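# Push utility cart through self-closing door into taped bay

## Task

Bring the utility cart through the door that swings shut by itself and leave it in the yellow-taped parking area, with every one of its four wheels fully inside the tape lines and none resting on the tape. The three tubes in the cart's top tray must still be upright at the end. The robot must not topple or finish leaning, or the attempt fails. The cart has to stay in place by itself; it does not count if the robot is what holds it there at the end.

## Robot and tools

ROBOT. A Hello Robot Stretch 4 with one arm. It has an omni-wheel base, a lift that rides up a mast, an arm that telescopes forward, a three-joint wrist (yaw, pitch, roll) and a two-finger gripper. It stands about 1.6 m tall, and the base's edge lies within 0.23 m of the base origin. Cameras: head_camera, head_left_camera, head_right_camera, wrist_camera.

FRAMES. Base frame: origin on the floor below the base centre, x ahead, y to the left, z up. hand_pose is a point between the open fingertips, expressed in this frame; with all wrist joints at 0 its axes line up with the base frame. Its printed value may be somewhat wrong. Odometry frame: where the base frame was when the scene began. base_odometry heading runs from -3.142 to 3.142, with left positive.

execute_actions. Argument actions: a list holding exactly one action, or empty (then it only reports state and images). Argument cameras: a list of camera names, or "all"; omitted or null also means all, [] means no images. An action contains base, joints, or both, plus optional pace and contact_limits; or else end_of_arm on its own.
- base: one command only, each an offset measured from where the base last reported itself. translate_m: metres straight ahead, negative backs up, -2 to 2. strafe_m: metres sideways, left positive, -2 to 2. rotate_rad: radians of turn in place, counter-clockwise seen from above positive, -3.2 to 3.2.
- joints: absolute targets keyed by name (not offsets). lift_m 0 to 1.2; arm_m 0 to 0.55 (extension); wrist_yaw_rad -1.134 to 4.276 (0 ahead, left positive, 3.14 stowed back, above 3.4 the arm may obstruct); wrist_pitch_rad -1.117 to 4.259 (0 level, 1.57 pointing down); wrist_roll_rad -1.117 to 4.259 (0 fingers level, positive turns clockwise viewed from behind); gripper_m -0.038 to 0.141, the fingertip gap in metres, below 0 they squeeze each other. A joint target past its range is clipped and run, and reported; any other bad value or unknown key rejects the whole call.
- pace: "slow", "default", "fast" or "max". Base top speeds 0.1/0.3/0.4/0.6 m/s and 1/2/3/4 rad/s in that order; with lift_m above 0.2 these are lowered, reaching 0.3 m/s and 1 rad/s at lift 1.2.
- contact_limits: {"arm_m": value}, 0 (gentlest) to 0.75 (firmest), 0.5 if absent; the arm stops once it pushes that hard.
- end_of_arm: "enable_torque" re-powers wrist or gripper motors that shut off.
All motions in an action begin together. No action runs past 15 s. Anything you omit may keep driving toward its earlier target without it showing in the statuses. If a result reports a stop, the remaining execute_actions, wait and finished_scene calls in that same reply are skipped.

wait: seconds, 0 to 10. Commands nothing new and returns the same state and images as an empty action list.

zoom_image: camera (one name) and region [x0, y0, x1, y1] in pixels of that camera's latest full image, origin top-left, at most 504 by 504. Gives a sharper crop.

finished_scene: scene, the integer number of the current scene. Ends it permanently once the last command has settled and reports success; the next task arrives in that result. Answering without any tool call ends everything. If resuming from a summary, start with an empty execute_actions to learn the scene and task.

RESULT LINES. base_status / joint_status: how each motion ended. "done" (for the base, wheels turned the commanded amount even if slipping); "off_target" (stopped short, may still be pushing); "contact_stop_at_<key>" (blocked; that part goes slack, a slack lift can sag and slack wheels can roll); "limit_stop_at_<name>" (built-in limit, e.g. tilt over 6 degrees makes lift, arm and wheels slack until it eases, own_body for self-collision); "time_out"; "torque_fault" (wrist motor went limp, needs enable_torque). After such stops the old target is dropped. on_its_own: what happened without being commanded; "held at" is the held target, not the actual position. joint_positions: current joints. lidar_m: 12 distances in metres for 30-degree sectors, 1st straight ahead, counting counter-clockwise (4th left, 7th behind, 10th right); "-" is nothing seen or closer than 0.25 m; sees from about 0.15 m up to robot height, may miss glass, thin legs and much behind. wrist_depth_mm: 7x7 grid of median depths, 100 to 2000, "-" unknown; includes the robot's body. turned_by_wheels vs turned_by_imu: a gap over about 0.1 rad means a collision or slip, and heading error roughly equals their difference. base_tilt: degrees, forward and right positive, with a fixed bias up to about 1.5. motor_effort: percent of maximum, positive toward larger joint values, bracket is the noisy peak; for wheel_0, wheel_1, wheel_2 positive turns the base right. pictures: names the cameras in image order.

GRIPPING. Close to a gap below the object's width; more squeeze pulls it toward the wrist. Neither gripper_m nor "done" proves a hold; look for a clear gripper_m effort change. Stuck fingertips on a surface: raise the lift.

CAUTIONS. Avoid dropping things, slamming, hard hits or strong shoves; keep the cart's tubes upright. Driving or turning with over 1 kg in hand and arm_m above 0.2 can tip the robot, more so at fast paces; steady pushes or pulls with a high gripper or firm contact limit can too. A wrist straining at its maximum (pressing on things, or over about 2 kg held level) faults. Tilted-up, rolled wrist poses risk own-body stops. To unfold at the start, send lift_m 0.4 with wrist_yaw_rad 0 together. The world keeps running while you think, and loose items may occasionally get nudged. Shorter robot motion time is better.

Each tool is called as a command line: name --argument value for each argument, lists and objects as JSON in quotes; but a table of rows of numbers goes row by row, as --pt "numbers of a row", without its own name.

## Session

execute_actions --actions '[]'

Scene clock: 0.00 s.
base_odometry: x=+0.000 y=+0.000 heading=+0.000 (m, m, rad; odometry frame)
turned_by_wheels: +0.000 (rad since the last result)
turned_by_imu: +0.000 (rad since the last result)
base_tilt: forward=-0.9 right=+0.3 (deg)
lidar_m: 1.33 1.92 1.79 1.14 0.76 0.70 0.73 0.72 0.69 0.70 0.92 1.28
base_status: not commanded
joint_positions: lift_m=+0.240 arm_m=+0.002 wrist_yaw_rad=+3.137 wrist_pitch_rad=-0.015 wrist_roll_rad=+0.016 gripper_m=+0.057
joint_status: not commanded
motor_effort: lift_m=+19 arm_m=-1 wrist_yaw_rad=-2 wrist_pitch_rad=-6 wrist_roll_rad=-2 gripper_m=-7 wheel_0=+0 wheel_1=+0 wheel_2=+0 (%)
hand_pose: x=-0.1156 y=+0.0888 z=+0.4225 quat_wxyz=(+0.002, +0.007, +0.008, +1.000) (m; base frame)
wrist_depth_mm: - 138 243 854 778 699 647 / - 116 138 866 778 699 640 / - 120 152 866 788 699 661 / 141 140 290 878 788 707 647 / 229 960 1008 878 778 707 654 / 225 931 196 866 198 707 668 / 224 866 976 - 778 699 661
pictures: head_camera, head_left_camera, head_right_camera, wrist_camera
Images, in order (width x height): head_camera 420x560, head_left_camera 420x672, head_right_camera 420x672, wrist_camera 616x392.

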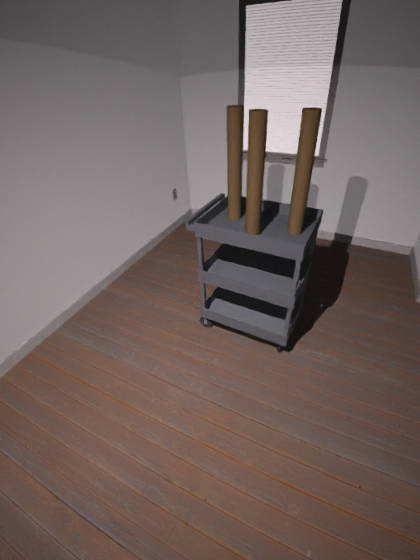

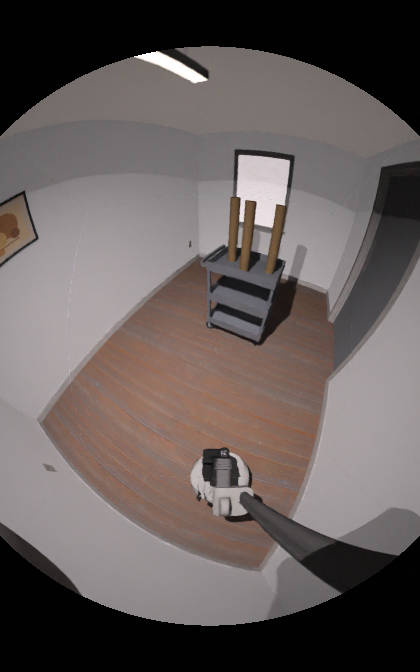

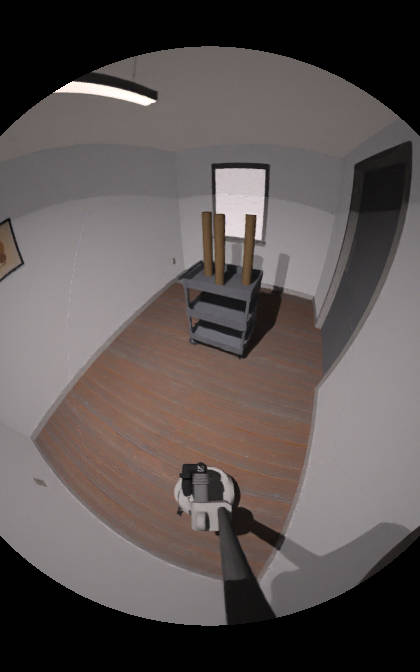

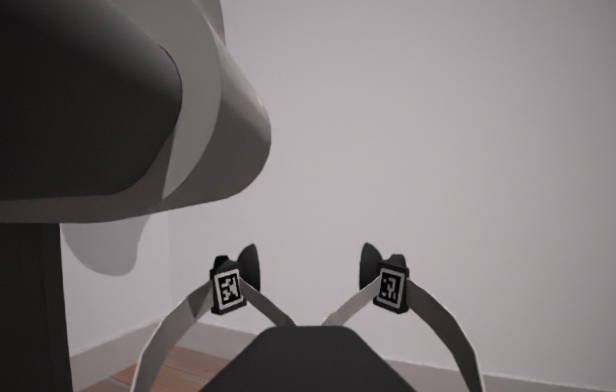

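Same room; wall heading about -0.45.

execute_actions --actions '[{"base":{"rotate_rad":-0.68}}]' --cameras '[]'

execute_actions --actions '[{"base":{"translate_m":1.6},"joints":{"lift_m":1.03,"wrist_yaw_rad":0,"wrist_pitch_rad":1.3,"wrist_roll_rad":1.57,"gripper_m":0.1}}]' --cameras '[]'

execute_actions --actions '[{"base":{"rotate_rad":1.8}}]'

Scene clock: 4.23 s.
base_odometry: x=+0.000 y=+0.000 heading=-0.680 (m, m, rad; odometry frame)
turned_by_wheels: -0.680 (rad since the last result)
turned_by_imu: -0.678 (rad since the last result)
base_tilt: forward=-0.8 right=+0.2 (deg)
lidar_m: 1.42 1.31 1.53 1.79 1.42 0.84 0.69 0.70 0.81 0.69 0.70 0.83
base_status: done
joint_positions: lift_m=+0.240 arm_m=+0.002 wrist_yaw_rad=+3.137 wrist_pitch_rad=-0.015 wrist_roll_rad=+0.016 gripper_m=+0.057
joint_status: not commanded
motor_effort: lift_m=+18(18) arm_m=+0(1) wrist_yaw_rad=-2(2) wrist_pitch_rad=-6(7) wrist_roll_rad=-1(0) gripper_m=-4(3) wheel_0=+0(7) wheel_1=+0(5) wheel_2=+0(5) (%)
hand_pose: x=-0.1156 y=+0.0888 z=+0.4225 quat_wxyz=(+0.002, +0.007, +0.008, +1.000) (m; base frame)
wrist_depth_mm: - 137 245 866 917 991 1025 / - 116 138 866 931 991 1060 / - 120 152 866 917 991 1042 / 141 140 291 891 931 1008 1042 / 229 798 831 891 931 991 1060 / 224 778 197 891 198 1008 1060 / 223 778 820 - 946 917 960
pictures: none
No camera images: the call's "cameras" was empty. Leave "cameras" out to get every camera's image.

Scene clock: 11.03 s.
base_odometry: x=+1.244 y=-1.006 heading=-0.680 (m, m, rad; odometry frame)
turned_by_wheels: +0.000 (rad since the last result)
turned_by_imu: -0.005 (rad since the last result)
base_tilt: forward=-0.9 right=+0.5 (deg)
lidar_m: 0.79 1.48 1.72 0.51 0.52 2.58 2.24 0.63 0.41 0.36 0.36 0.45
base_status: done
joint_positions: lift_m=+1.030 arm_m=+0.002 wrist_yaw_rad=+0.000 wrist_pitch_rad=+1.301 wrist_roll_rad=+1.570 gripper_m=+0.100
joint_status: all done
motor_effort: lift_m=+19(21) arm_m=-1(1) wrist_yaw_rad=-3(8) wrist_pitch_rad=-2(0) wrist_roll_rad=+0(4) gripper_m=-2(3) wheel_0=+0(6) wheel_1=+0(6) wheel_2=+2(9) (%)
hand_pose: x=+0.2495 y=-0.0874 z=+0.9301 quat_wxyz=(+0.563, +0.562, +0.428, -0.428) (m; base frame)
wrist_depth_mm: 322 353 397 449 504 569 634 / 415 473 554 647 768 931 931 / 585 723 917 1138 1118 1060 1008 / 691 976 1255 1205 1138 878 991 / 1397 1397 1255 1229 1098 866 831 / 1397 1366 1255 1205 1118 866 1042 / 1308 1430 1336 - 1138 1078 991
pictures: none
No camera images: the call's "cameras" was empty. Leave "cameras" out to get every camera's image.

Scene clock: 13.50 s.
base_odometry: x=+1.244 y=-1.006 heading=+1.120 (m, m, rad; odometry frame)
turned_by_wheels: +1.800 (rad since the last result)
turned_by_imu: +1.791 (rad since the last result)
base_tilt: forward=-0.8 right=+0.4 (deg)
lidar_m: 0.49 0.54 2.36 1.30 0.43 0.38 0.36 0.40 0.54 1.11 1.53 0.57
base_status: done
joint_positions: lift_m=+1.030 arm_m=+0.002 wrist_yaw_rad=+0.000 wrist_pitch_rad=+1.301 wrist_roll_rad=+1.570 gripper_m=+0.100
joint_status: not commanded
motor_effort: lift_m=+20(20) arm_m=-1(1) wrist_yaw_rad=-3(2) wrist_pitch_rad=-1(2) wrist_roll_rad=+0(2) gripper_m=-5(1) wheel_0=-1(4) wheel_1=+0(5) wheel_2=+1(8) (%)
hand_pose: x=+0.2495 y=-0.0874 z=+0.9301 quat_wxyz=(+0.563, +0.562, +0.428, -0.428) (m; base frame)
wrist_depth_mm: 1464 1366 1281 1182 1118 1042 1008 / 1464 1366 1255 1205 1118 1025 1008 / 413 1336 1281 1255 1098 1078 991 / 399 778 788 1182 1138 854 991 / 402 809 778 1205 1138 866 842 / 402 788 768 1182 1118 866 1008 / 421 732 768 - 1138 1060 1025
pictures: head_camera, head_left_camera, head_right_camera, wrist_camera
Images, in order (width x height): head_camera 420x560, head_left_camera 420x672, head_right_camera 420x672, wrist_camera 616x392.

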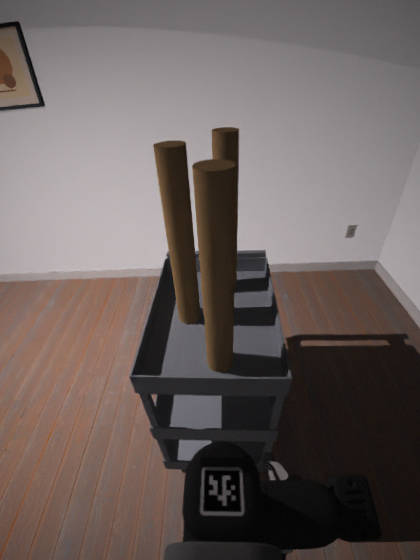

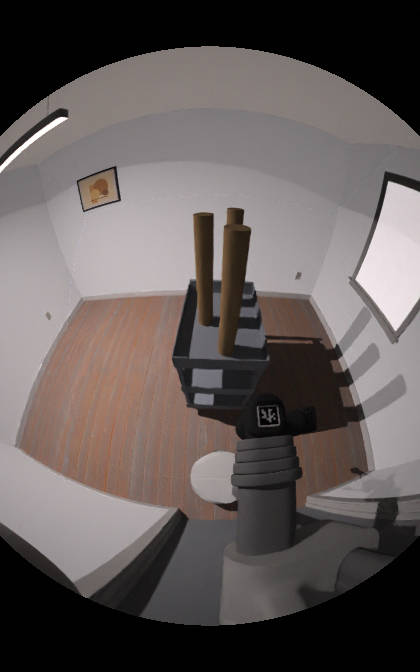

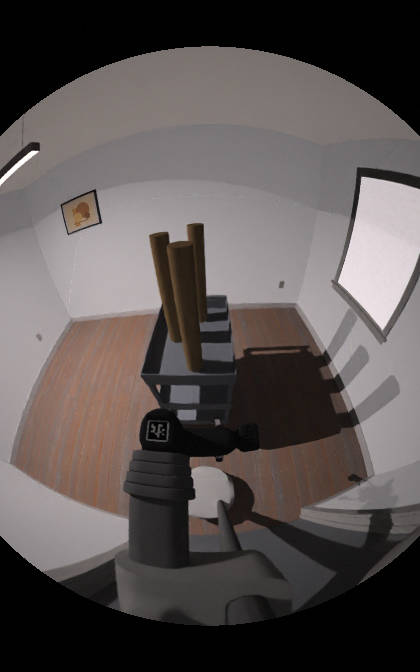

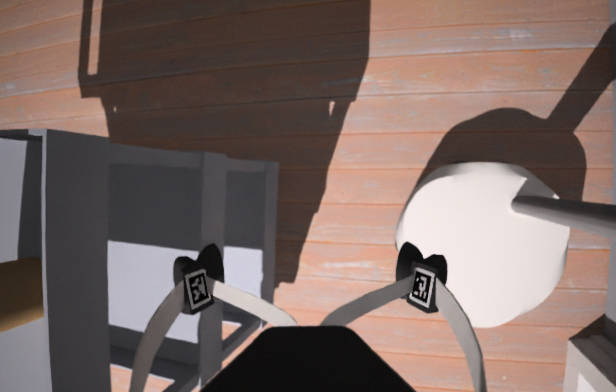

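execute_actions --actions '[{"base":{"strafe_m":-0.04},"joints":{"arm_m":0.21,"wrist_pitch_rad":1.1,"lift_m":0.99,"gripper_m":0.07}}]'

Scene clock: 20.17 s.
base_odometry: x=+1.280 y=-1.023 heading=+1.120 (m, m, rad; odometry frame)
turned_by_wheels: +0.000 (rad since the last result)
turned_by_imu: -0.002 (rad since the last result)
base_tilt: forward=-0.9 right=+0.3 (deg)
lidar_m: 0.53 0.55 2.41 1.32 0.44 0.40 0.36 0.37 0.54 1.08 1.48 1.98
base_status: done
joint_positions: lift_m=+0.990 arm_m=+0.209 wrist_yaw_rad=+0.000 wrist_pitch_rad=+1.101 wrist_roll_rad=+1.570 gripper_m=+0.070
joint_status: all done
motor_effort: lift_m=+16(18) arm_m=+5(5) wrist_yaw_rad=-1(2) wrist_pitch_rad=-2(6) wrist_roll_rad=+2(0) gripper_m=+0(2) wheel_0=+0(7) wheel_1=-1(6) wheel_2=+1(0) (%)
hand_pose: x=+0.5107 y=-0.0874 z=+0.9112 quat_wxyz=(+0.603, +0.602, +0.370, -0.370) (m; base frame)
wrist_depth_mm: 1661 1661 1366 1229 1098 991 931 / 1661 1618 1397 1255 1138 1025 931 / 1708 1576 1430 1281 1118 1025 931 / 544 469 402 338 878 1025 917 / 539 466 397 345 668 1025 931 / 549 477 217 307 580 1008 946 / 569 287 334 - 976 1008 960
pictures: head_camera, head_left_camera, head_right_camera, wrist_camera
Images, in order (width x height): head_camera 420x560, head_left_camera 420x672, head_right_camera 420x672, wrist_camera 616x392.

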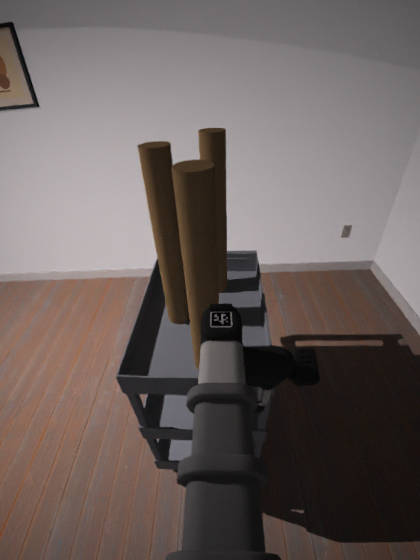

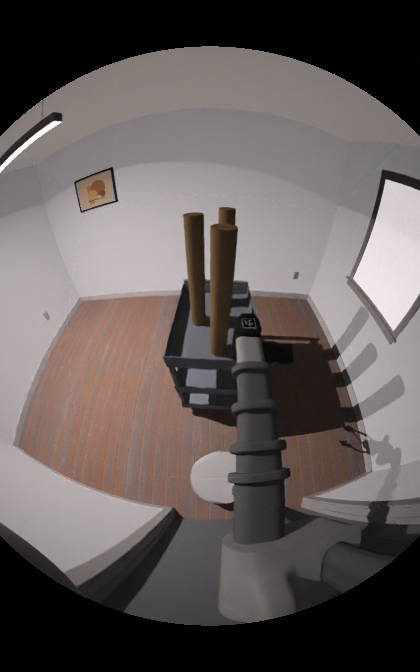

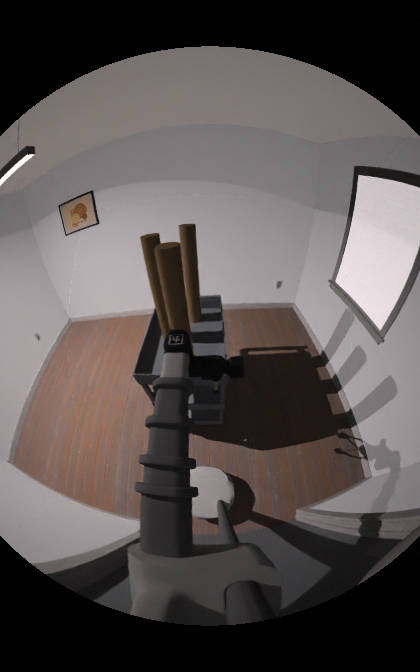

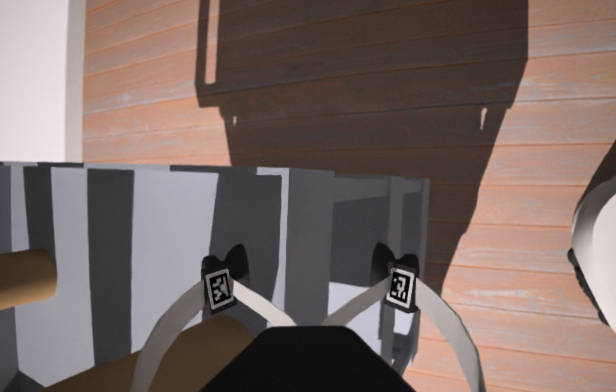

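execute_actions --actions '[{"joints":{"lift_m":0.915,"arm_m":0.265}}]' --cameras '["wrist_camera"]'

execute_actions --actions '[{"joints":{"gripper_m":-0.03}}]' --cameras '["wrist_camera"]'

execute_actions --actions '[{"base":{"translate_m":-0.6},"joints":{"arm_m":0.08},"pace":"slow"}]'

Scene clock: 24.27 s.
base_odometry: x=+1.280 y=-1.023 heading=+1.120 (m, m, rad; odometry frame)
turned_by_wheels: +0.000 (rad since the last result)
turned_by_imu: -0.001 (rad since the last result)
base_tilt: forward=-0.7 right=+0.3 (deg)
lidar_m: 0.51 0.55 2.40 1.31 0.44 0.39 0.35 0.38 0.53 1.10 1.50 2.00
base_status: not commanded
joint_positions: lift_m=+0.915 arm_m=+0.264 wrist_yaw_rad=+0.000 wrist_pitch_rad=+1.101 wrist_roll_rad=+1.570 gripper_m=+0.070
joint_status: all done
motor_effort: lift_m=+17(16) arm_m=+5(8) wrist_yaw_rad=-2(2) wrist_pitch_rad=-3(3) wrist_roll_rad=+1(1) gripper_m=-1(0) wheel_0=+0(0) wheel_1=-1(1) wheel_2=+0(1) (%)
hand_pose: x=+0.5656 y=-0.0874 z=+0.8362 quat_wxyz=(+0.603, +0.602, +0.370, -0.370) (m; base frame)
wrist_depth_mm: 1618 1499 1308 1138 1025 917 854 / 1618 1499 1281 1118 1025 931 866 / 1576 1537 1308 1138 1025 946 842 / 418 357 306 236 508 917 854 / 421 355 301 244 549 960 854 / 427 362 217 210 276 917 866 / 427 366 306 - 580 931 878
pictures: wrist_camera
Images, in order (width x height): wrist_camera 616x392.

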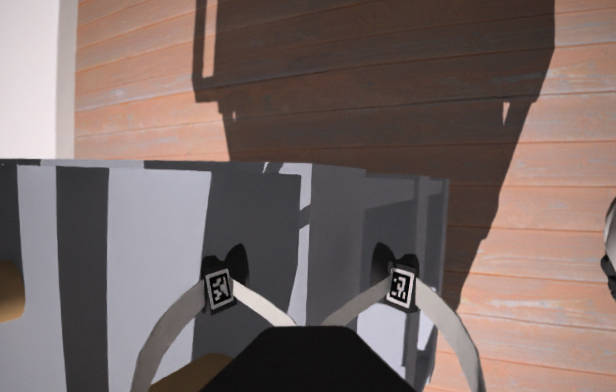

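Scene clock: 25.97 s.
base_odometry: x=+1.280 y=-1.023 heading=+1.120 (m, m, rad; odometry frame)
turned_by_wheels: +0.000 (rad since the last result)
turned_by_imu: +0.000 (rad since the last result)
base_tilt: forward=-0.8 right=+0.3 (deg)
lidar_m: 0.52 0.56 2.40 1.28 0.45 0.39 0.35 0.38 0.51 1.11 1.50 0.55
base_status: not commanded
joint_positions: lift_m=+0.914 arm_m=+0.264 wrist_yaw_rad=+0.002 wrist_pitch_rad=+1.109 wrist_roll_rad=+1.570 gripper_m=-0.029
joint_status: all done
on_its_own: wrist_pitch_rad is at rest, and its effort (-27) is outside its rest range (-23 to +23)
motor_effort: lift_m=+26(27) arm_m=+3(5) wrist_yaw_rad=-8(9) wrist_pitch_rad=-27(27) wrist_roll_rad=+0(0) gripper_m=-26(27) wheel_0=+0(0) wheel_1=-1(1) wheel_2=+2(2) (%)
hand_pose: x=+0.5640 y=-0.0871 z=+0.8343 quat_wxyz=(+0.602, +0.600, +0.373, -0.372) (m; base frame)
wrist_depth_mm: 1618 1464 1308 1118 1025 931 854 / 1661 1464 1281 1098 1025 917 854 / 1618 1430 1281 1160 1025 931 866 / 389 336 293 216 500 931 866 / 392 338 294 205 554 931 866 / 399 343 184 191 185 917 878 / 402 334 294 - 580 946 878
pictures: wrist_camera
Images, in order (width x height): wrist_camera 616x392.

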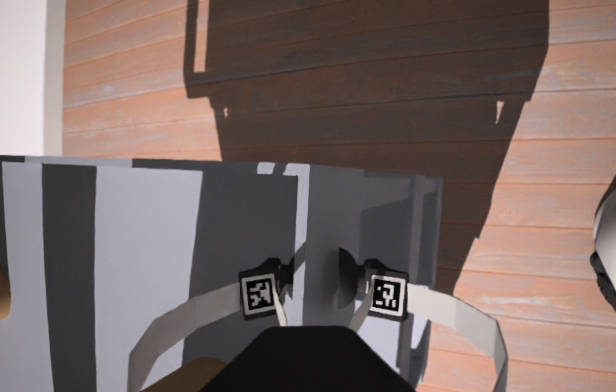

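Scene clock: 33.23 s.
base_odometry: x=+1.019 y=-1.563 heading=+1.120 (m, m, rad; odometry frame)
turned_by_wheels: +0.000 (rad since the last result)
turned_by_imu: -0.043 (rad since the last result)
base_tilt: forward=-0.9 right=+0.3 (deg)
lidar_m: 0.33 0.37 0.25 0.25 0.25 0.25 0.39 2.03 1.57 0.82 0.71 0.34
base_status: done
joint_positions: lift_m=+0.914 arm_m=+0.081 wrist_yaw_rad=+0.000 wrist_pitch_rad=+1.111 wrist_roll_rad=+1.571 gripper_m=-0.029
joint_status: all done
on_its_own: wrist_pitch_rad is at rest, and its effort (-32) is outside its rest range (-23 to +23)
motor_effort: lift_m=+30(30) arm_m=-5(7) wrist_yaw_rad=-2(20) wrist_pitch_rad=-32(43) wrist_roll_rad=-2(2) gripper_m=-28(30) wheel_0=-7(28) wheel_1=-1(18) wheel_2=+5(28) (%)
hand_pose: x=+0.3798 y=-0.0875 z=+0.8338 quat_wxyz=(+0.601, +0.601, +0.373, -0.373) (m; base frame)
wrist_depth_mm: 1708 1464 1281 1138 1008 931 854 / 1756 1499 1281 1138 1008 931 854 / 387 345 615 1098 1025 946 854 / 392 342 296 264 496 946 707 / 399 342 298 208 564 946 676 / 407 345 183 195 184 917 691 / 397 258 286 - 1008 904 788
pictures: head_camera, head_left_camera, head_right_camera, wrist_camera
Images, in order (width x height): head_camera 420x560, head_left_camera 420x672, head_right_camera 420x672, wrist_camera 616x392.

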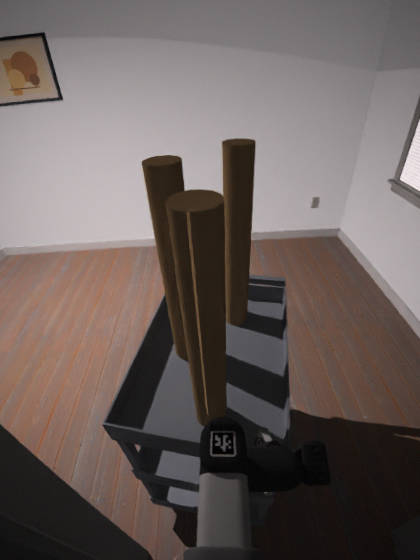

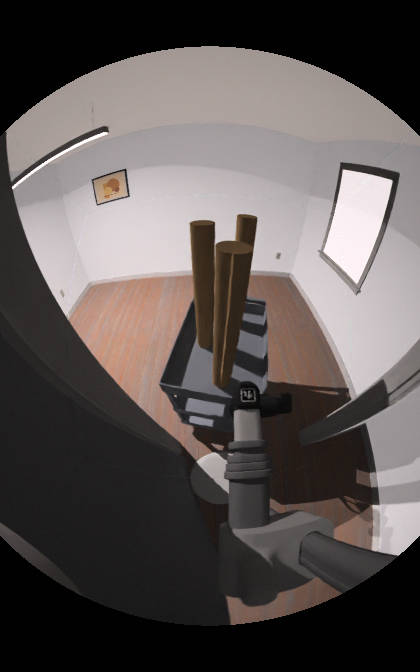

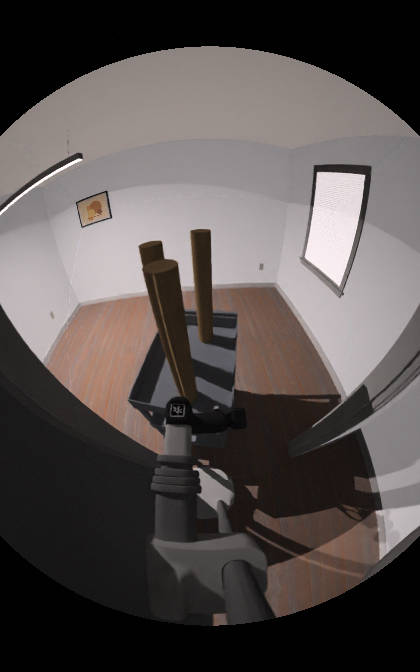

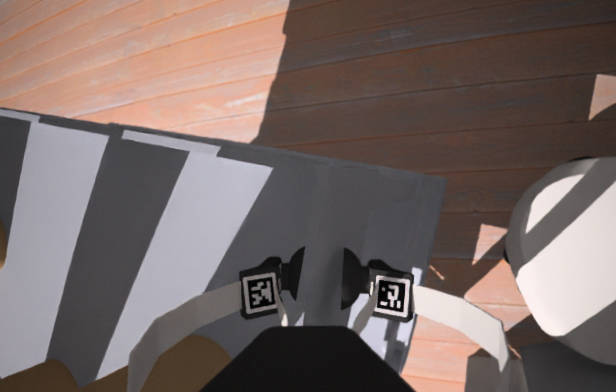

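Hinge on left; shift right.

execute_actions --actions '[{"base":{"strafe_m":-0.17},"joints":{"lift_m":0.905},"pace":"slow"}]' --cameras '[]'

execute_actions --actions '[{"base":{"translate_m":-0.5},"pace":"slow"}]'

Scene clock: 38.87 s.
base_odometry: x=+1.172 y=-1.637 heading=+1.120 (m, m, rad; odometry frame)
turned_by_wheels: +0.000 (rad since the last result)
turned_by_imu: -0.003 (rad since the last result)
base_tilt: forward=-0.8 right=+0.4 (deg)
lidar_m: 0.32 0.33 0.40 0.25 0.26 0.25 0.25 0.47 1.39 0.92 0.56 0.36
base_status: done
joint_positions: lift_m=+0.905 arm_m=+0.081 wrist_yaw_rad=+0.003 wrist_pitch_rad=+1.106 wrist_roll_rad=+1.570 gripper_m=-0.029
joint_status: all done
motor_effort: lift_m=+21(29) arm_m=-4(5) wrist_yaw_rad=-11(12) wrist_pitch_rad=-17(33) wrist_roll_rad=+0(2) gripper_m=-20(26) wheel_0=+2(8) wheel_1=-1(5) wheel_2=+3(7) (%)
hand_pose: x=+0.3811 y=-0.0870 z=+0.8251 quat_wxyz=(+0.603, +0.601, +0.373, -0.370) (m; base frame)
wrist_depth_mm: 1708 1464 1281 1138 1042 904 854 / 1708 1464 1281 1118 1025 931 842 / 1708 1430 1308 1138 1008 917 854 / 1661 336 281 220 554 931 691 / 394 338 291 208 564 946 683 / 399 342 185 194 185 904 683 / 404 332 303 - 554 917 866
pictures: none
No camera images: the call's "cameras" was empty. Leave "cameras" out to get every camera's image.

Scene clock: 45.13 s.
base_odometry: x=+0.955 y=-2.087 heading=+1.120 (m, m, rad; odometry frame)
turned_by_wheels: +0.000 (rad since the last result)
turned_by_imu: -0.001 (rad since the last result)
base_tilt: forward=-0.8 right=+0.3 (deg)
lidar_m: 0.33 0.36 0.25 0.25 - 0.25 1.43 1.46 1.40 1.34 1.03 0.37
base_status: done
joint_positions: lift_m=+0.905 arm_m=+0.081 wrist_yaw_rad=+0.000 wrist_pitch_rad=+1.105 wrist_roll_rad=+1.570 gripper_m=-0.029
joint_status: not commanded
motor_effort: lift_m=+21(21) arm_m=-4(4) wrist_yaw_rad=-2(20) wrist_pitch_rad=-14(18) wrist_roll_rad=+0(1) gripper_m=-25(25) wheel_0=-4(8) wheel_1=+0(6) wheel_2=+2(13) (%)
hand_pose: x=+0.3812 y=-0.0874 z=+0.8253 quat_wxyz=(+0.602, +0.602, +0.371, -0.371) (m; base frame)
wrist_depth_mm: 1708 1499 1255 1042 1008 931 831 / 1708 1499 1281 1160 1025 931 866 / 1708 1464 1308 1098 1025 931 878 / 392 334 291 218 535 917 691 / 397 338 293 210 559 931 676 / 399 343 183 196 182 931 683 / 407 330 296 - 569 891 809
pictures: head_camera, head_left_camera, head_right_camera, wrist_camera
Images, in order (width x height): head_camera 420x560, head_left_camera 420x672, head_right_camera 420x672, wrist_camera 616x392.

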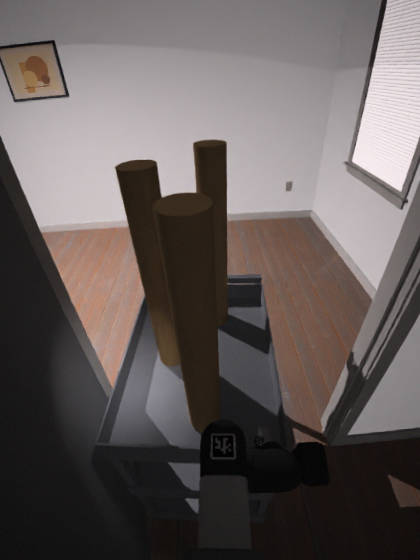

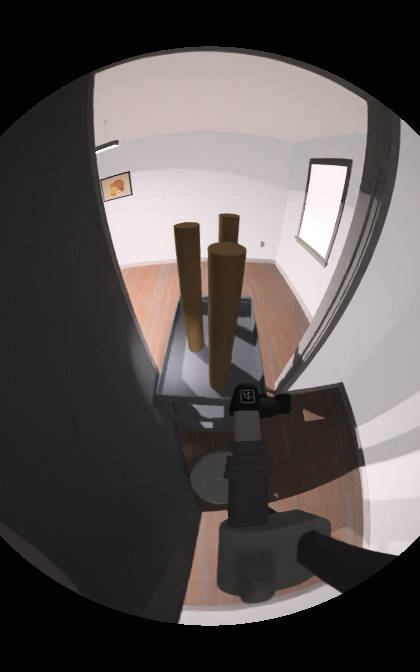

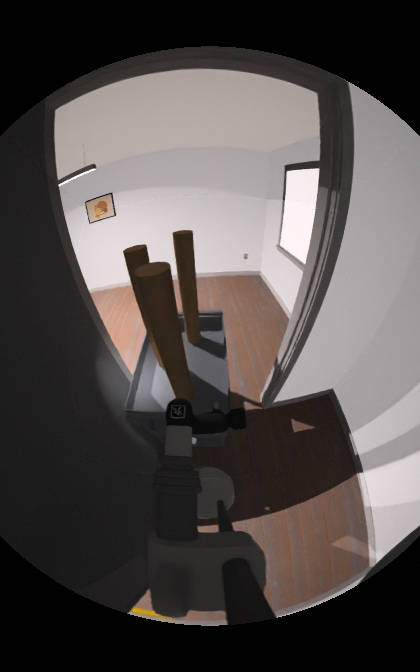

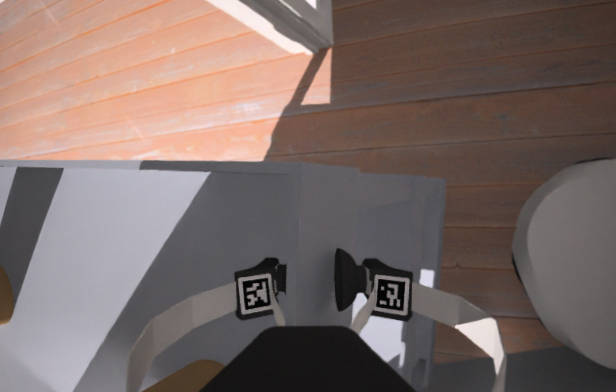

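Target is left; the door will help swing the tail right.

execute_actions --actions '[{"base":{"translate_m":-1.1},"pace":"slow"}]'

action 0: "base": translate_m = -1.1 would last too long for one action: at the pace "slow" translate_m can be at most 0.766 in either direction: name a faster pace, or command the rest in another action

execute_actions --actions '[{"base":{"translate_m":-0.75},"pace":"slow"}]' --cameras '["head_camera"]'

execute_actions --actions '[{"base":{"translate_m":-0.37},"joints":{"arm_m":0.03},"pace":"slow"}]'

Scene clock: 58.23 s.
base_odometry: x=+0.628 y=-2.762 heading=+1.120 (m, m, rad; odometry frame)
turned_by_wheels: +0.000 (rad since the last result)
turned_by_imu: -0.003 (rad since the last result)
base_tilt: forward=-0.8 right=+0.4 (deg)
lidar_m: 0.36 0.44 1.90 2.35 1.05 0.75 0.68 0.67 0.98 1.38 1.43 0.37
base_status: done
joint_positions: lift_m=+0.905 arm_m=+0.081 wrist_yaw_rad=-0.001 wrist_pitch_rad=+1.103 wrist_roll_rad=+1.572 gripper_m=-0.029
joint_status: not commanded
motor_effort: lift_m=+21(20) arm_m=-3(4) wrist_yaw_rad=+2(2) wrist_pitch_rad=-9(13) wrist_roll_rad=-7(4) gripper_m=-19(22) wheel_0=-4(7) wheel_1=-3(6) wheel_2=+2(11) (%)
hand_pose: x=+0.3814 y=-0.0876 z=+0.8255 quat_wxyz=(+0.602, +0.603, +0.370, -0.371) (m; base frame)
wrist_depth_mm: 1098 1336 1308 1160 1025 917 854 / 404 1281 1255 1160 1025 917 854 / 389 336 290 603 1008 931 854 / 392 338 290 259 455 946 683 / 397 340 293 206 564 931 676 / 402 342 186 200 182 917 691 / 373 230 282 - 891 946 878
pictures: head_camera
Images, in order (width x height): head_camera 420x560.

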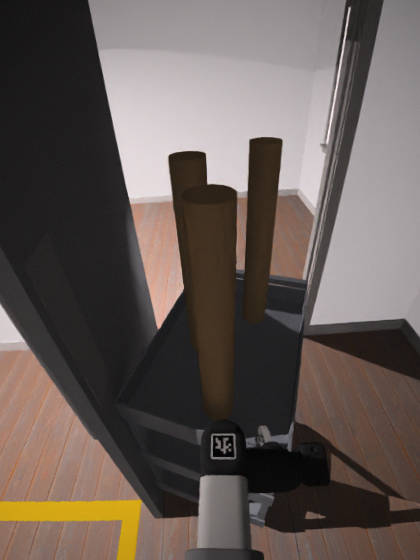

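Scene clock: 63.20 s.
base_odometry: x=+0.466 y=-3.095 heading=+1.120 (m, m, rad; odometry frame)
turned_by_wheels: +0.000 (rad since the last result)
turned_by_imu: -0.002 (rad since the last result)
base_tilt: forward=-0.8 right=+0.3 (deg)
lidar_m: 0.31 0.41 2.38 1.68 0.52 0.32 0.29 0.31 0.45 1.03 1.44 0.28
base_status: done
joint_positions: lift_m=+0.905 arm_m=+0.031 wrist_yaw_rad=-0.003 wrist_pitch_rad=+1.105 wrist_roll_rad=+1.573 gripper_m=-0.029
joint_status: all done
motor_effort: lift_m=+21(21) arm_m=-6(8) wrist_yaw_rad=+7(8) wrist_pitch_rad=-13(14) wrist_roll_rad=-10(9) gripper_m=-20(28) wheel_0=-3(7) wheel_1=-2(6) wheel_2=+1(7) (%)
hand_pose: x=+0.3313 y=-0.0878 z=+0.8253 quat_wxyz=(+0.601, +0.603, +0.370, -0.372) (m; base frame)
wrist_depth_mm: 389 1042 1281 1160 1008 891 842 / 387 334 621 1098 1025 917 842 / 394 334 289 265 976 931 866 / 392 336 293 258 322 946 691 / 399 342 293 210 559 946 683 / 384 256 187 204 182 723 683 / 199 222 293 - 1025 931 866
pictures: head_camera, head_left_camera, head_right_camera, wrist_camera
Images, in order (width x height): head_camera 420x560, head_left_camera 420x672, head_right_camera 420x672, wrist_camera 616x392.

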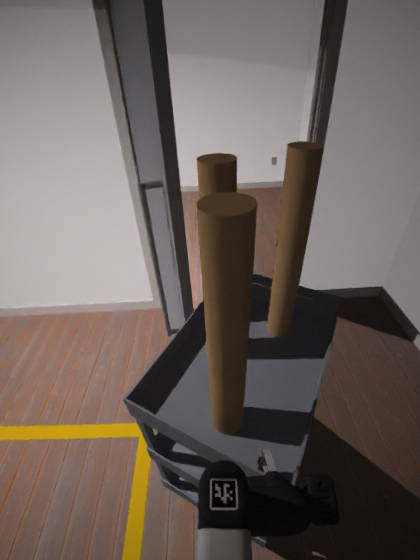

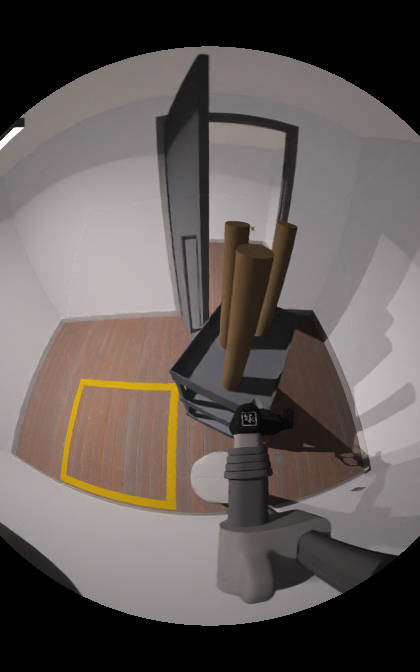

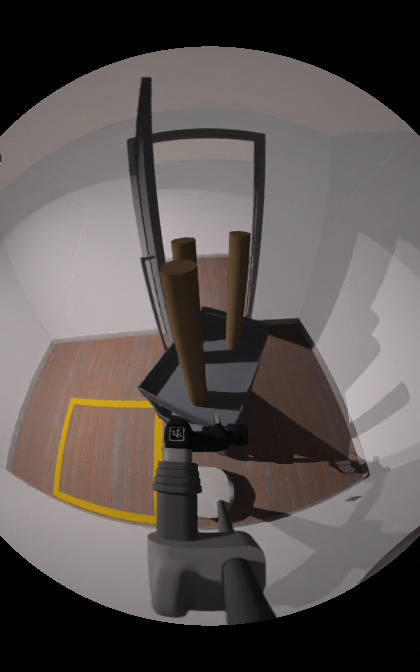

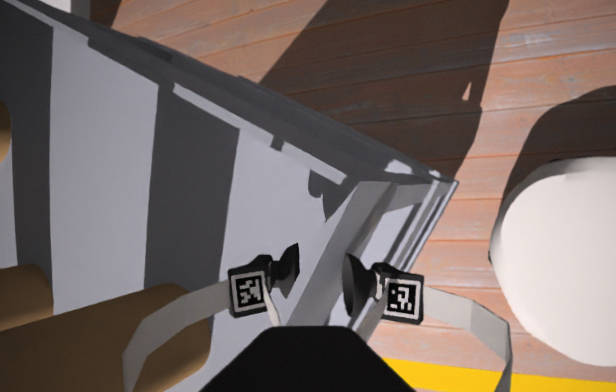

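execute_actions --actions '[{"base":{"rotate_rad":-0.35},"joints":{"wrist_roll_rad":1.7},"pace":"slow"}]' --cameras '[]'

execute_actions --actions '[{"base":{"strafe_m":0.28},"joints":{"wrist_roll_rad":1.9},"pace":"slow"}]' --cameras '["head_camera"]'

execute_actions --actions '[{"base":{"rotate_rad":-0.35},"joints":{"wrist_roll_rad":1.7},"pace":"slow"}]' --cameras '[]'

execute_actions --actions '[{"base":{"strafe_m":0.28},"joints":{"wrist_roll_rad":1.9},"pace":"slow"}]' --cameras '["head_camera"]'

execute_actions --actions '[{"base":{"translate_m":-0.38},"pace":"slow"}]' --cameras '[]'

execute_actions --actions '[{"base":{"rotate_rad":-0.35},"joints":{"wrist_roll_rad":1.7},"pace":"slow"}]' --cameras '[]'

execute_actions --actions '[{"base":{"strafe_m":0.28},"joints":{"wrist_roll_rad":1.9},"pace":"slow"}]'

Scene clock: 71.67 s.
base_odometry: x=+0.466 y=-3.095 heading=+0.770 (m, m, rad; odometry frame)
turned_by_wheels: -0.349 (rad since the last result)
turned_by_imu: -0.349 (rad since the last result)
base_tilt: forward=-0.8 right=+0.4 (deg)
lidar_m: 0.27 0.28 0.38 2.35 0.91 0.39 0.31 0.30 0.35 0.53 1.40 0.31
base_status: done
joint_positions: lift_m=+0.905 arm_m=+0.031 wrist_yaw_rad=+0.002 wrist_pitch_rad=+1.108 wrist_roll_rad=+1.699 gripper_m=-0.029
joint_status: all done
motor_effort: lift_m=+22(21) arm_m=-4(6) wrist_yaw_rad=-8(13) wrist_pitch_rad=-22(26) wrist_roll_rad=+0(7) gripper_m=-23(19) wheel_0=+4(8) wheel_1=+2(4) wheel_2=+3(10) (%)
hand_pose: x=+0.3307 y=-0.0872 z=+0.8249 quat_wxyz=(+0.562, +0.638, +0.348, -0.394) (m; base frame)
wrist_depth_mm: 1366 1397 1229 1098 991 917 831 / 1537 1430 1255 1118 1008 904 854 / 1708 1430 1281 1138 1042 904 691 / 1661 1430 285 220 554 931 691 / 399 338 293 211 554 931 699 / 410 347 183 191 184 904 798 / 418 349 312 - 564 931 878
pictures: none
No camera images: the call's "cameras" was empty. Leave "cameras" out to get every camera's image.

Scene clock: 75.60 s.
base_odometry: x=+0.272 y=-2.894 heading=+0.770 (m, m, rad; odometry frame)
turned_by_wheels: +0.000 (rad since the last result)
turned_by_imu: -0.003 (rad since the last result)
base_tilt: forward=-0.8 right=+0.4 (deg)
lidar_m: 0.32 0.48 1.79 2.13 1.22 0.57 0.42 0.41 0.45 0.72 1.66 0.27
base_status: done
joint_positions: lift_m=+0.905 arm_m=+0.030 wrist_yaw_rad=-0.005 wrist_pitch_rad=+1.107 wrist_roll_rad=+1.902 gripper_m=-0.029
joint_status: all done
motor_effort: lift_m=+21(21) arm_m=-3(4) wrist_yaw_rad=+13(17) wrist_pitch_rad=-19(36) wrist_roll_rad=-6(10) gripper_m=-21(18) wheel_0=-4(8) wheel_1=+0(6) wheel_2=-2(1) (%)
hand_pose: x=+0.3301 y=-0.0881 z=+0.8251 quat_wxyz=(+0.493, +0.693, +0.304, -0.429) (m; base frame)
wrist_depth_mm: 569 1281 1160 1060 960 866 809 / 338 279 640 1060 976 891 668 / 357 312 239 243 549 904 668 / 373 322 281 249 539 946 676 / 392 336 293 209 591 960 878 / 402 330 183 204 184 946 917 / 228 229 290 - 1078 1008 931
pictures: head_camera
Images, in order (width x height): head_camera 420x560.

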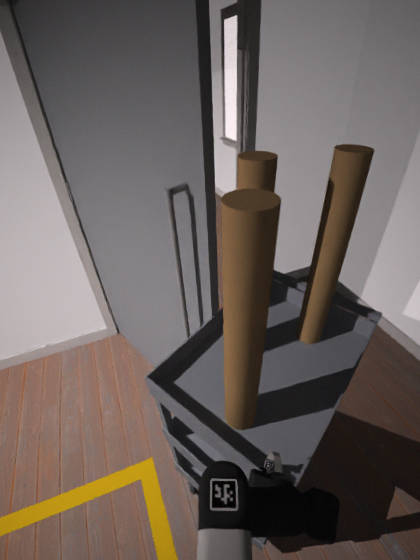

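Scene clock: 77.07 s.
base_odometry: x=+0.272 y=-2.894 heading=+0.421 (m, m, rad; odometry frame)
turned_by_wheels: -0.349 (rad since the last result)
turned_by_imu: -0.348 (rad since the last result)
base_tilt: forward=-0.9 right=+0.4 (deg)
lidar_m: 0.27 0.32 1.54 1.97 2.06 0.81 0.50 0.42 0.43 0.51 0.94 0.30
base_status: done
joint_positions: lift_m=+0.905 arm_m=+0.030 wrist_yaw_rad=+0.002 wrist_pitch_rad=+1.106 wrist_roll_rad=+1.701 gripper_m=-0.029
joint_status: all done
motor_effort: lift_m=+21(21) arm_m=-3(3) wrist_yaw_rad=-7(12) wrist_pitch_rad=-17(19) wrist_roll_rad=-2(15) gripper_m=-21(26) wheel_0=+3(8) wheel_1=+2(4) wheel_2=+2(10) (%)
hand_pose: x=+0.3309 y=-0.0872 z=+0.8251 quat_wxyz=(+0.562, +0.639, +0.347, -0.394) (m; base frame)
wrist_depth_mm: 1336 1430 1229 1098 1008 891 831 / 1430 1464 1281 1098 1025 904 831 / 1618 1464 1255 1098 991 917 691 / 389 332 285 217 544 931 683 / 397 340 291 208 559 946 691 / 407 347 183 195 183 917 866 / 418 349 298 - 585 976 904
pictures: none
No camera images: the call's "cameras" was empty. Leave "cameras" out to get every camera's image.

Scene clock: 81.00 s.
base_odometry: x=+0.157 y=-2.638 heading=+0.420 (m, m, rad; odometry frame)
turned_by_wheels: +0.000 (rad since the last result)
turned_by_imu: -0.003 (rad since the last result)
base_tilt: forward=-0.9 right=+0.3 (deg)
lidar_m: 0.30 0.45 1.48 1.76 1.86 1.26 0.74 0.62 0.62 0.76 1.36 0.29
base_status: done
joint_positions: lift_m=+0.905 arm_m=+0.030 wrist_yaw_rad=-0.004 wrist_pitch_rad=+1.107 wrist_roll_rad=+1.901 gripper_m=-0.029
joint_status: all done
motor_effort: lift_m=+21(21) arm_m=-3(3) wrist_yaw_rad=+8(8) wrist_pitch_rad=-21(28) wrist_roll_rad=-3(5) gripper_m=-21(19) wheel_0=-2(7) wheel_1=-1(5) wheel_2=-3(4) (%)
hand_pose: x=+0.3301 y=-0.0879 z=+0.8250 quat_wxyz=(+0.494, +0.693, +0.304, -0.429) (m; base frame)
wrist_depth_mm: 1499 1336 1182 1060 946 866 809 / 609 1255 1205 1078 976 891 661 / 357 296 246 530 564 904 676 / 373 324 282 199 554 931 691 / 389 334 291 208 585 960 788 / 413 351 186 195 185 960 931 / 399 245 279 - 1098 991 931
pictures: head_camera
Images, in order (width x height): head_camera 420x560.

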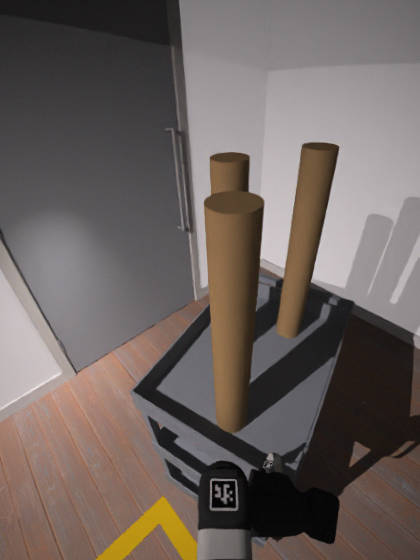

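Scene clock: 86.10 s.
base_odometry: x=-0.189 y=-2.793 heading=+0.420 (m, m, rad; odometry frame)
turned_by_wheels: +0.000 (rad since the last result)
turned_by_imu: +0.000 (rad since the last result)
base_tilt: forward=-0.9 right=+0.3 (deg)
lidar_m: 0.30 0.38 1.75 1.84 1.61 0.69 0.39 0.35 0.34 0.41 0.75 0.30
base_status: done
joint_positions: lift_m=+0.905 arm_m=+0.030 wrist_yaw_rad=+0.003 wrist_pitch_rad=+1.104 wrist_roll_rad=+1.901 gripper_m=-0.029
joint_status: not commanded
motor_effort: lift_m=+22(22) arm_m=-3(2) wrist_yaw_rad=-10(8) wrist_pitch_rad=-11(20) wrist_roll_rad=-4(4) gripper_m=-22(23) wheel_0=-1(6) wheel_1=-1(5) wheel_2=+4(12) (%)
hand_pose: x=+0.3315 y=-0.0870 z=+0.8254 quat_wxyz=(+0.496, +0.692, +0.306, -0.426) (m; base frame)
wrist_depth_mm: 1537 1308 1182 1078 946 866 809 / 1576 1336 1205 1078 976 891 668 / 364 330 603 609 569 917 668 / 375 324 281 198 564 946 683 / 394 336 293 207 580 960 878 / 415 353 184 196 182 946 904 / 433 314 291 - 1060 1008 931
pictures: none
No camera images: the call's "cameras" was empty. Leave "cameras" out to get every camera's image.

Scene clock: 87.57 s.
base_odometry: x=-0.190 y=-2.793 heading=+0.071 (m, m, rad; odometry frame)
turned_by_wheels: -0.349 (rad since the last result)
turned_by_imu: -0.348 (rad since the last result)
base_tilt: forward=-0.8 right=+0.3 (deg)
lidar_m: 0.27 0.27 0.36 1.79 1.67 1.61 0.55 0.37 0.32 0.36 0.46 0.31
base_status: done
joint_positions: lift_m=+0.905 arm_m=+0.030 wrist_yaw_rad=+0.004 wrist_pitch_rad=+1.106 wrist_roll_rad=+1.699 gripper_m=-0.029
joint_status: all done
motor_effort: lift_m=+22(22) arm_m=-3(3) wrist_yaw_rad=-13(18) wrist_pitch_rad=-17(22) wrist_roll_rad=+4(9) gripper_m=-20(23) wheel_0=+6(9) wheel_1=+2(3) wheel_2=+2(7) (%)
hand_pose: x=+0.3310 y=-0.0869 z=+0.8251 quat_wxyz=(+0.563, +0.638, +0.348, -0.393) (m; base frame)
wrist_depth_mm: 1618 1397 1255 1118 991 891 798 / 1661 1430 1229 1118 1008 917 820 / 1708 1464 1281 1118 1025 917 683 / 1708 1464 281 219 549 917 676 / 389 336 294 211 549 842 691 / 410 347 184 192 185 854 798 / 421 342 310 - 554 842 904
pictures: none
No camera images: the call's "cameras" was empty. Leave "cameras" out to get every camera's image.

Scene clock: 91.53 s.
base_odometry: x=-0.209 y=-2.514 heading=+0.071 (m, m, rad; odometry frame)
turned_by_wheels: +0.000 (rad since the last result)
turned_by_imu: -0.002 (rad since the last result)
base_tilt: forward=-0.8 right=+0.4 (deg)
lidar_m: 0.31 0.36 1.48 1.55 1.56 1.47 0.90 0.66 0.60 0.63 0.84 0.28
base_status: done
joint_positions: lift_m=+0.905 arm_m=+0.030 wrist_yaw_rad=-0.002 wrist_pitch_rad=+1.109 wrist_roll_rad=+1.899 gripper_m=-0.030
joint_status: all done
on_its_own: wrist_pitch_rad is at rest, and its effort (-26) is outside its rest range (-23 to +23)
motor_effort: lift_m=+22(21) arm_m=-3(3) wrist_yaw_rad=+5(13) wrist_pitch_rad=-26(26) wrist_roll_rad=+1(16) gripper_m=-20(20) wheel_0=-3(9) wheel_1=+1(7) wheel_2=-3(4) (%)
hand_pose: x=+0.3297 y=-0.0877 z=+0.8247 quat_wxyz=(+0.494, +0.692, +0.306, -0.429) (m; base frame)
wrist_depth_mm: 1537 1366 1182 1060 960 878 809 / 1537 1397 1182 1078 976 904 654 / 1618 1366 1182 917 798 904 668 / 366 317 277 206 569 931 691 / 387 332 290 208 569 946 715 / 410 349 183 195 184 960 917 / 427 364 306 - 603 1008 946
pictures: head_camera, head_left_camera, head_right_camera, wrist_camera
Images, in order (width x height): head_camera 420x560, head_left_camera 420x672, head_right_camera 420x672, wrist_camera 616x392.

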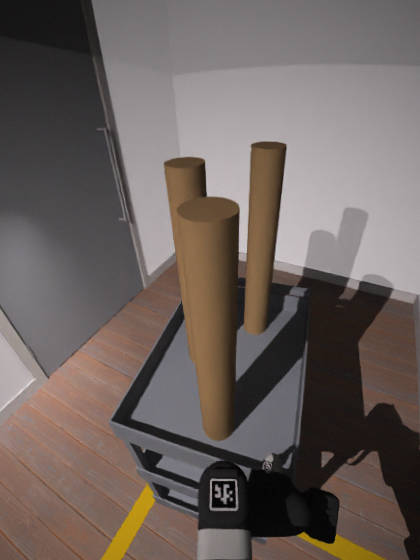

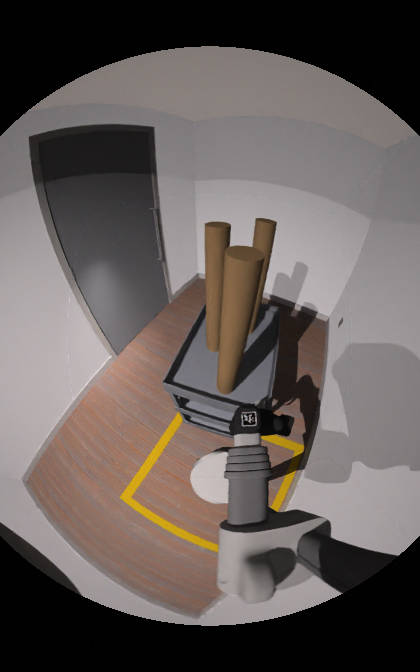

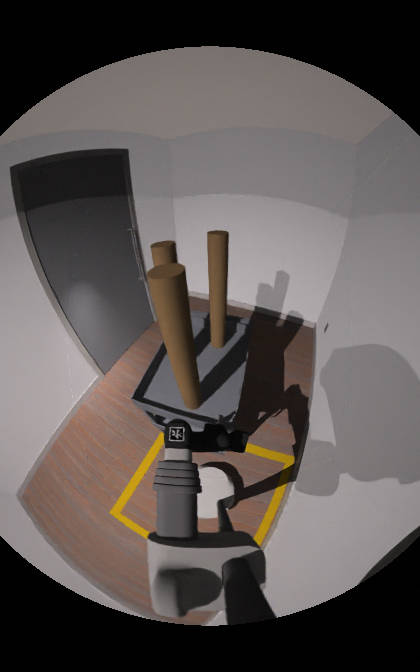

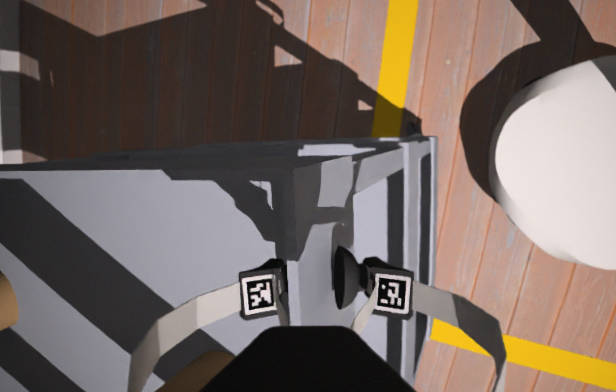

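execute_actions --actions '[{"base":{"translate_m":-0.74},"pace":"slow"}]' --cameras '[]'

execute_actions --actions '[{"base":{"strafe_m":0.1},"pace":"slow"}]'

Scene clock: 102.97 s.
base_odometry: x=-0.947 y=-2.566 heading=+0.071 (m, m, rad; odometry frame)
turned_by_wheels: +0.000 (rad since the last result)
turned_by_imu: +0.000 (rad since the last result)
base_tilt: forward=-0.9 right=+0.4 (deg)
lidar_m: 0.30 0.37 1.83 1.24 0.87 0.81 0.45 0.29 0.25 0.28 0.37 0.29
base_status: done
joint_positions: lift_m=+0.905 arm_m=+0.030 wrist_yaw_rad=+0.004 wrist_pitch_rad=+1.104 wrist_roll_rad=+1.900 gripper_m=-0.029
joint_status: not commanded
on_its_own: wrist_yaw_rad is at rest, and its effort (-14) is outside its rest range (-13 to +13)
motor_effort: lift_m=+22(22) arm_m=-3(2) wrist_yaw_rad=-14(18) wrist_pitch_rad=-11(26) wrist_roll_rad=+1(5) gripper_m=-25(24) wheel_0=+1(5) wheel_1=+0(5) wheel_2=+4(7) (%)
hand_pose: x=+0.3316 y=-0.0869 z=+0.8253 quat_wxyz=(+0.496, +0.692, +0.307, -0.425) (m; base frame)
wrist_depth_mm: 1537 1366 1160 1060 960 854 798 / 1576 1366 1205 1078 991 891 668 / 1576 668 668 603 759 904 676 / 375 324 278 203 564 946 683 / 392 336 291 208 580 946 866 / 413 351 183 196 182 960 904 / 433 355 300 - 778 1008 917
pictures: none
No camera images: the call's "cameras" was empty. Leave "cameras" out to get every camera's image.

Scene clock: 105.10 s.
base_odometry: x=-0.954 y=-2.467 heading=+0.070 (m, m, rad; odometry frame)
turned_by_wheels: -0.001 (rad since the last result)
turned_by_imu: -0.002 (rad since the last result)
base_tilt: forward=-0.9 right=+0.4 (deg)
lidar_m: 0.31 0.45 1.71 1.19 0.84 0.77 0.57 0.40 0.35 0.37 0.52 0.25
base_status: done
joint_positions: lift_m=+0.905 arm_m=+0.030 wrist_yaw_rad=-0.005 wrist_pitch_rad=+1.109 wrist_roll_rad=+1.901 gripper_m=-0.030
joint_status: not commanded
on_its_own: wrist_pitch_rad is at rest, and its effort (-26) is outside its rest range (-23 to +23)
motor_effort: lift_m=+22(22) arm_m=-3(3) wrist_yaw_rad=+11(14) wrist_pitch_rad=-26(28) wrist_roll_rad=-1(2) gripper_m=-18(21) wheel_0=-4(9) wheel_1=+0(5) wheel_2=-3(1) (%)
hand_pose: x=+0.3294 y=-0.0881 z=+0.8247 quat_wxyz=(+0.493, +0.692, +0.304, -0.430) (m; base frame)
wrist_depth_mm: 1499 1336 1160 1060 960 866 820 / 1576 1336 1205 1078 991 891 668 / 347 304 266 574 668 917 661 / 373 322 281 204 554 931 683 / 389 334 291 208 580 946 723 / 410 349 183 193 183 960 904 / 407 264 283 - 1098 991 917
pictures: head_camera, head_left_camera, head_right_camera, wrist_camera
Images, in order (width x height): head_camera 420x560, head_left_camera 420x672, head_right_camera 420x672, wrist_camera 616x392.

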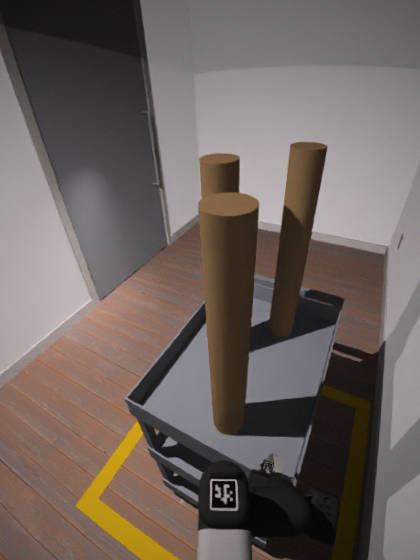

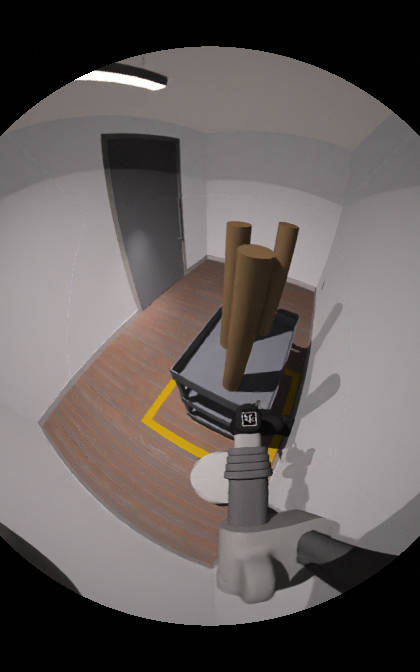

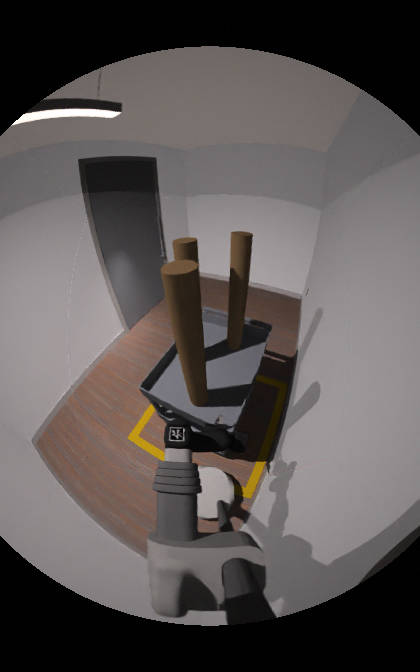

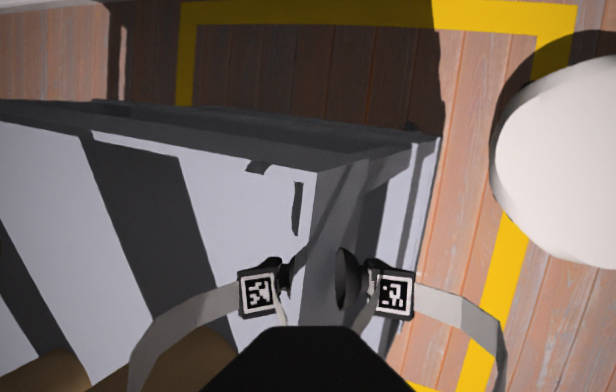

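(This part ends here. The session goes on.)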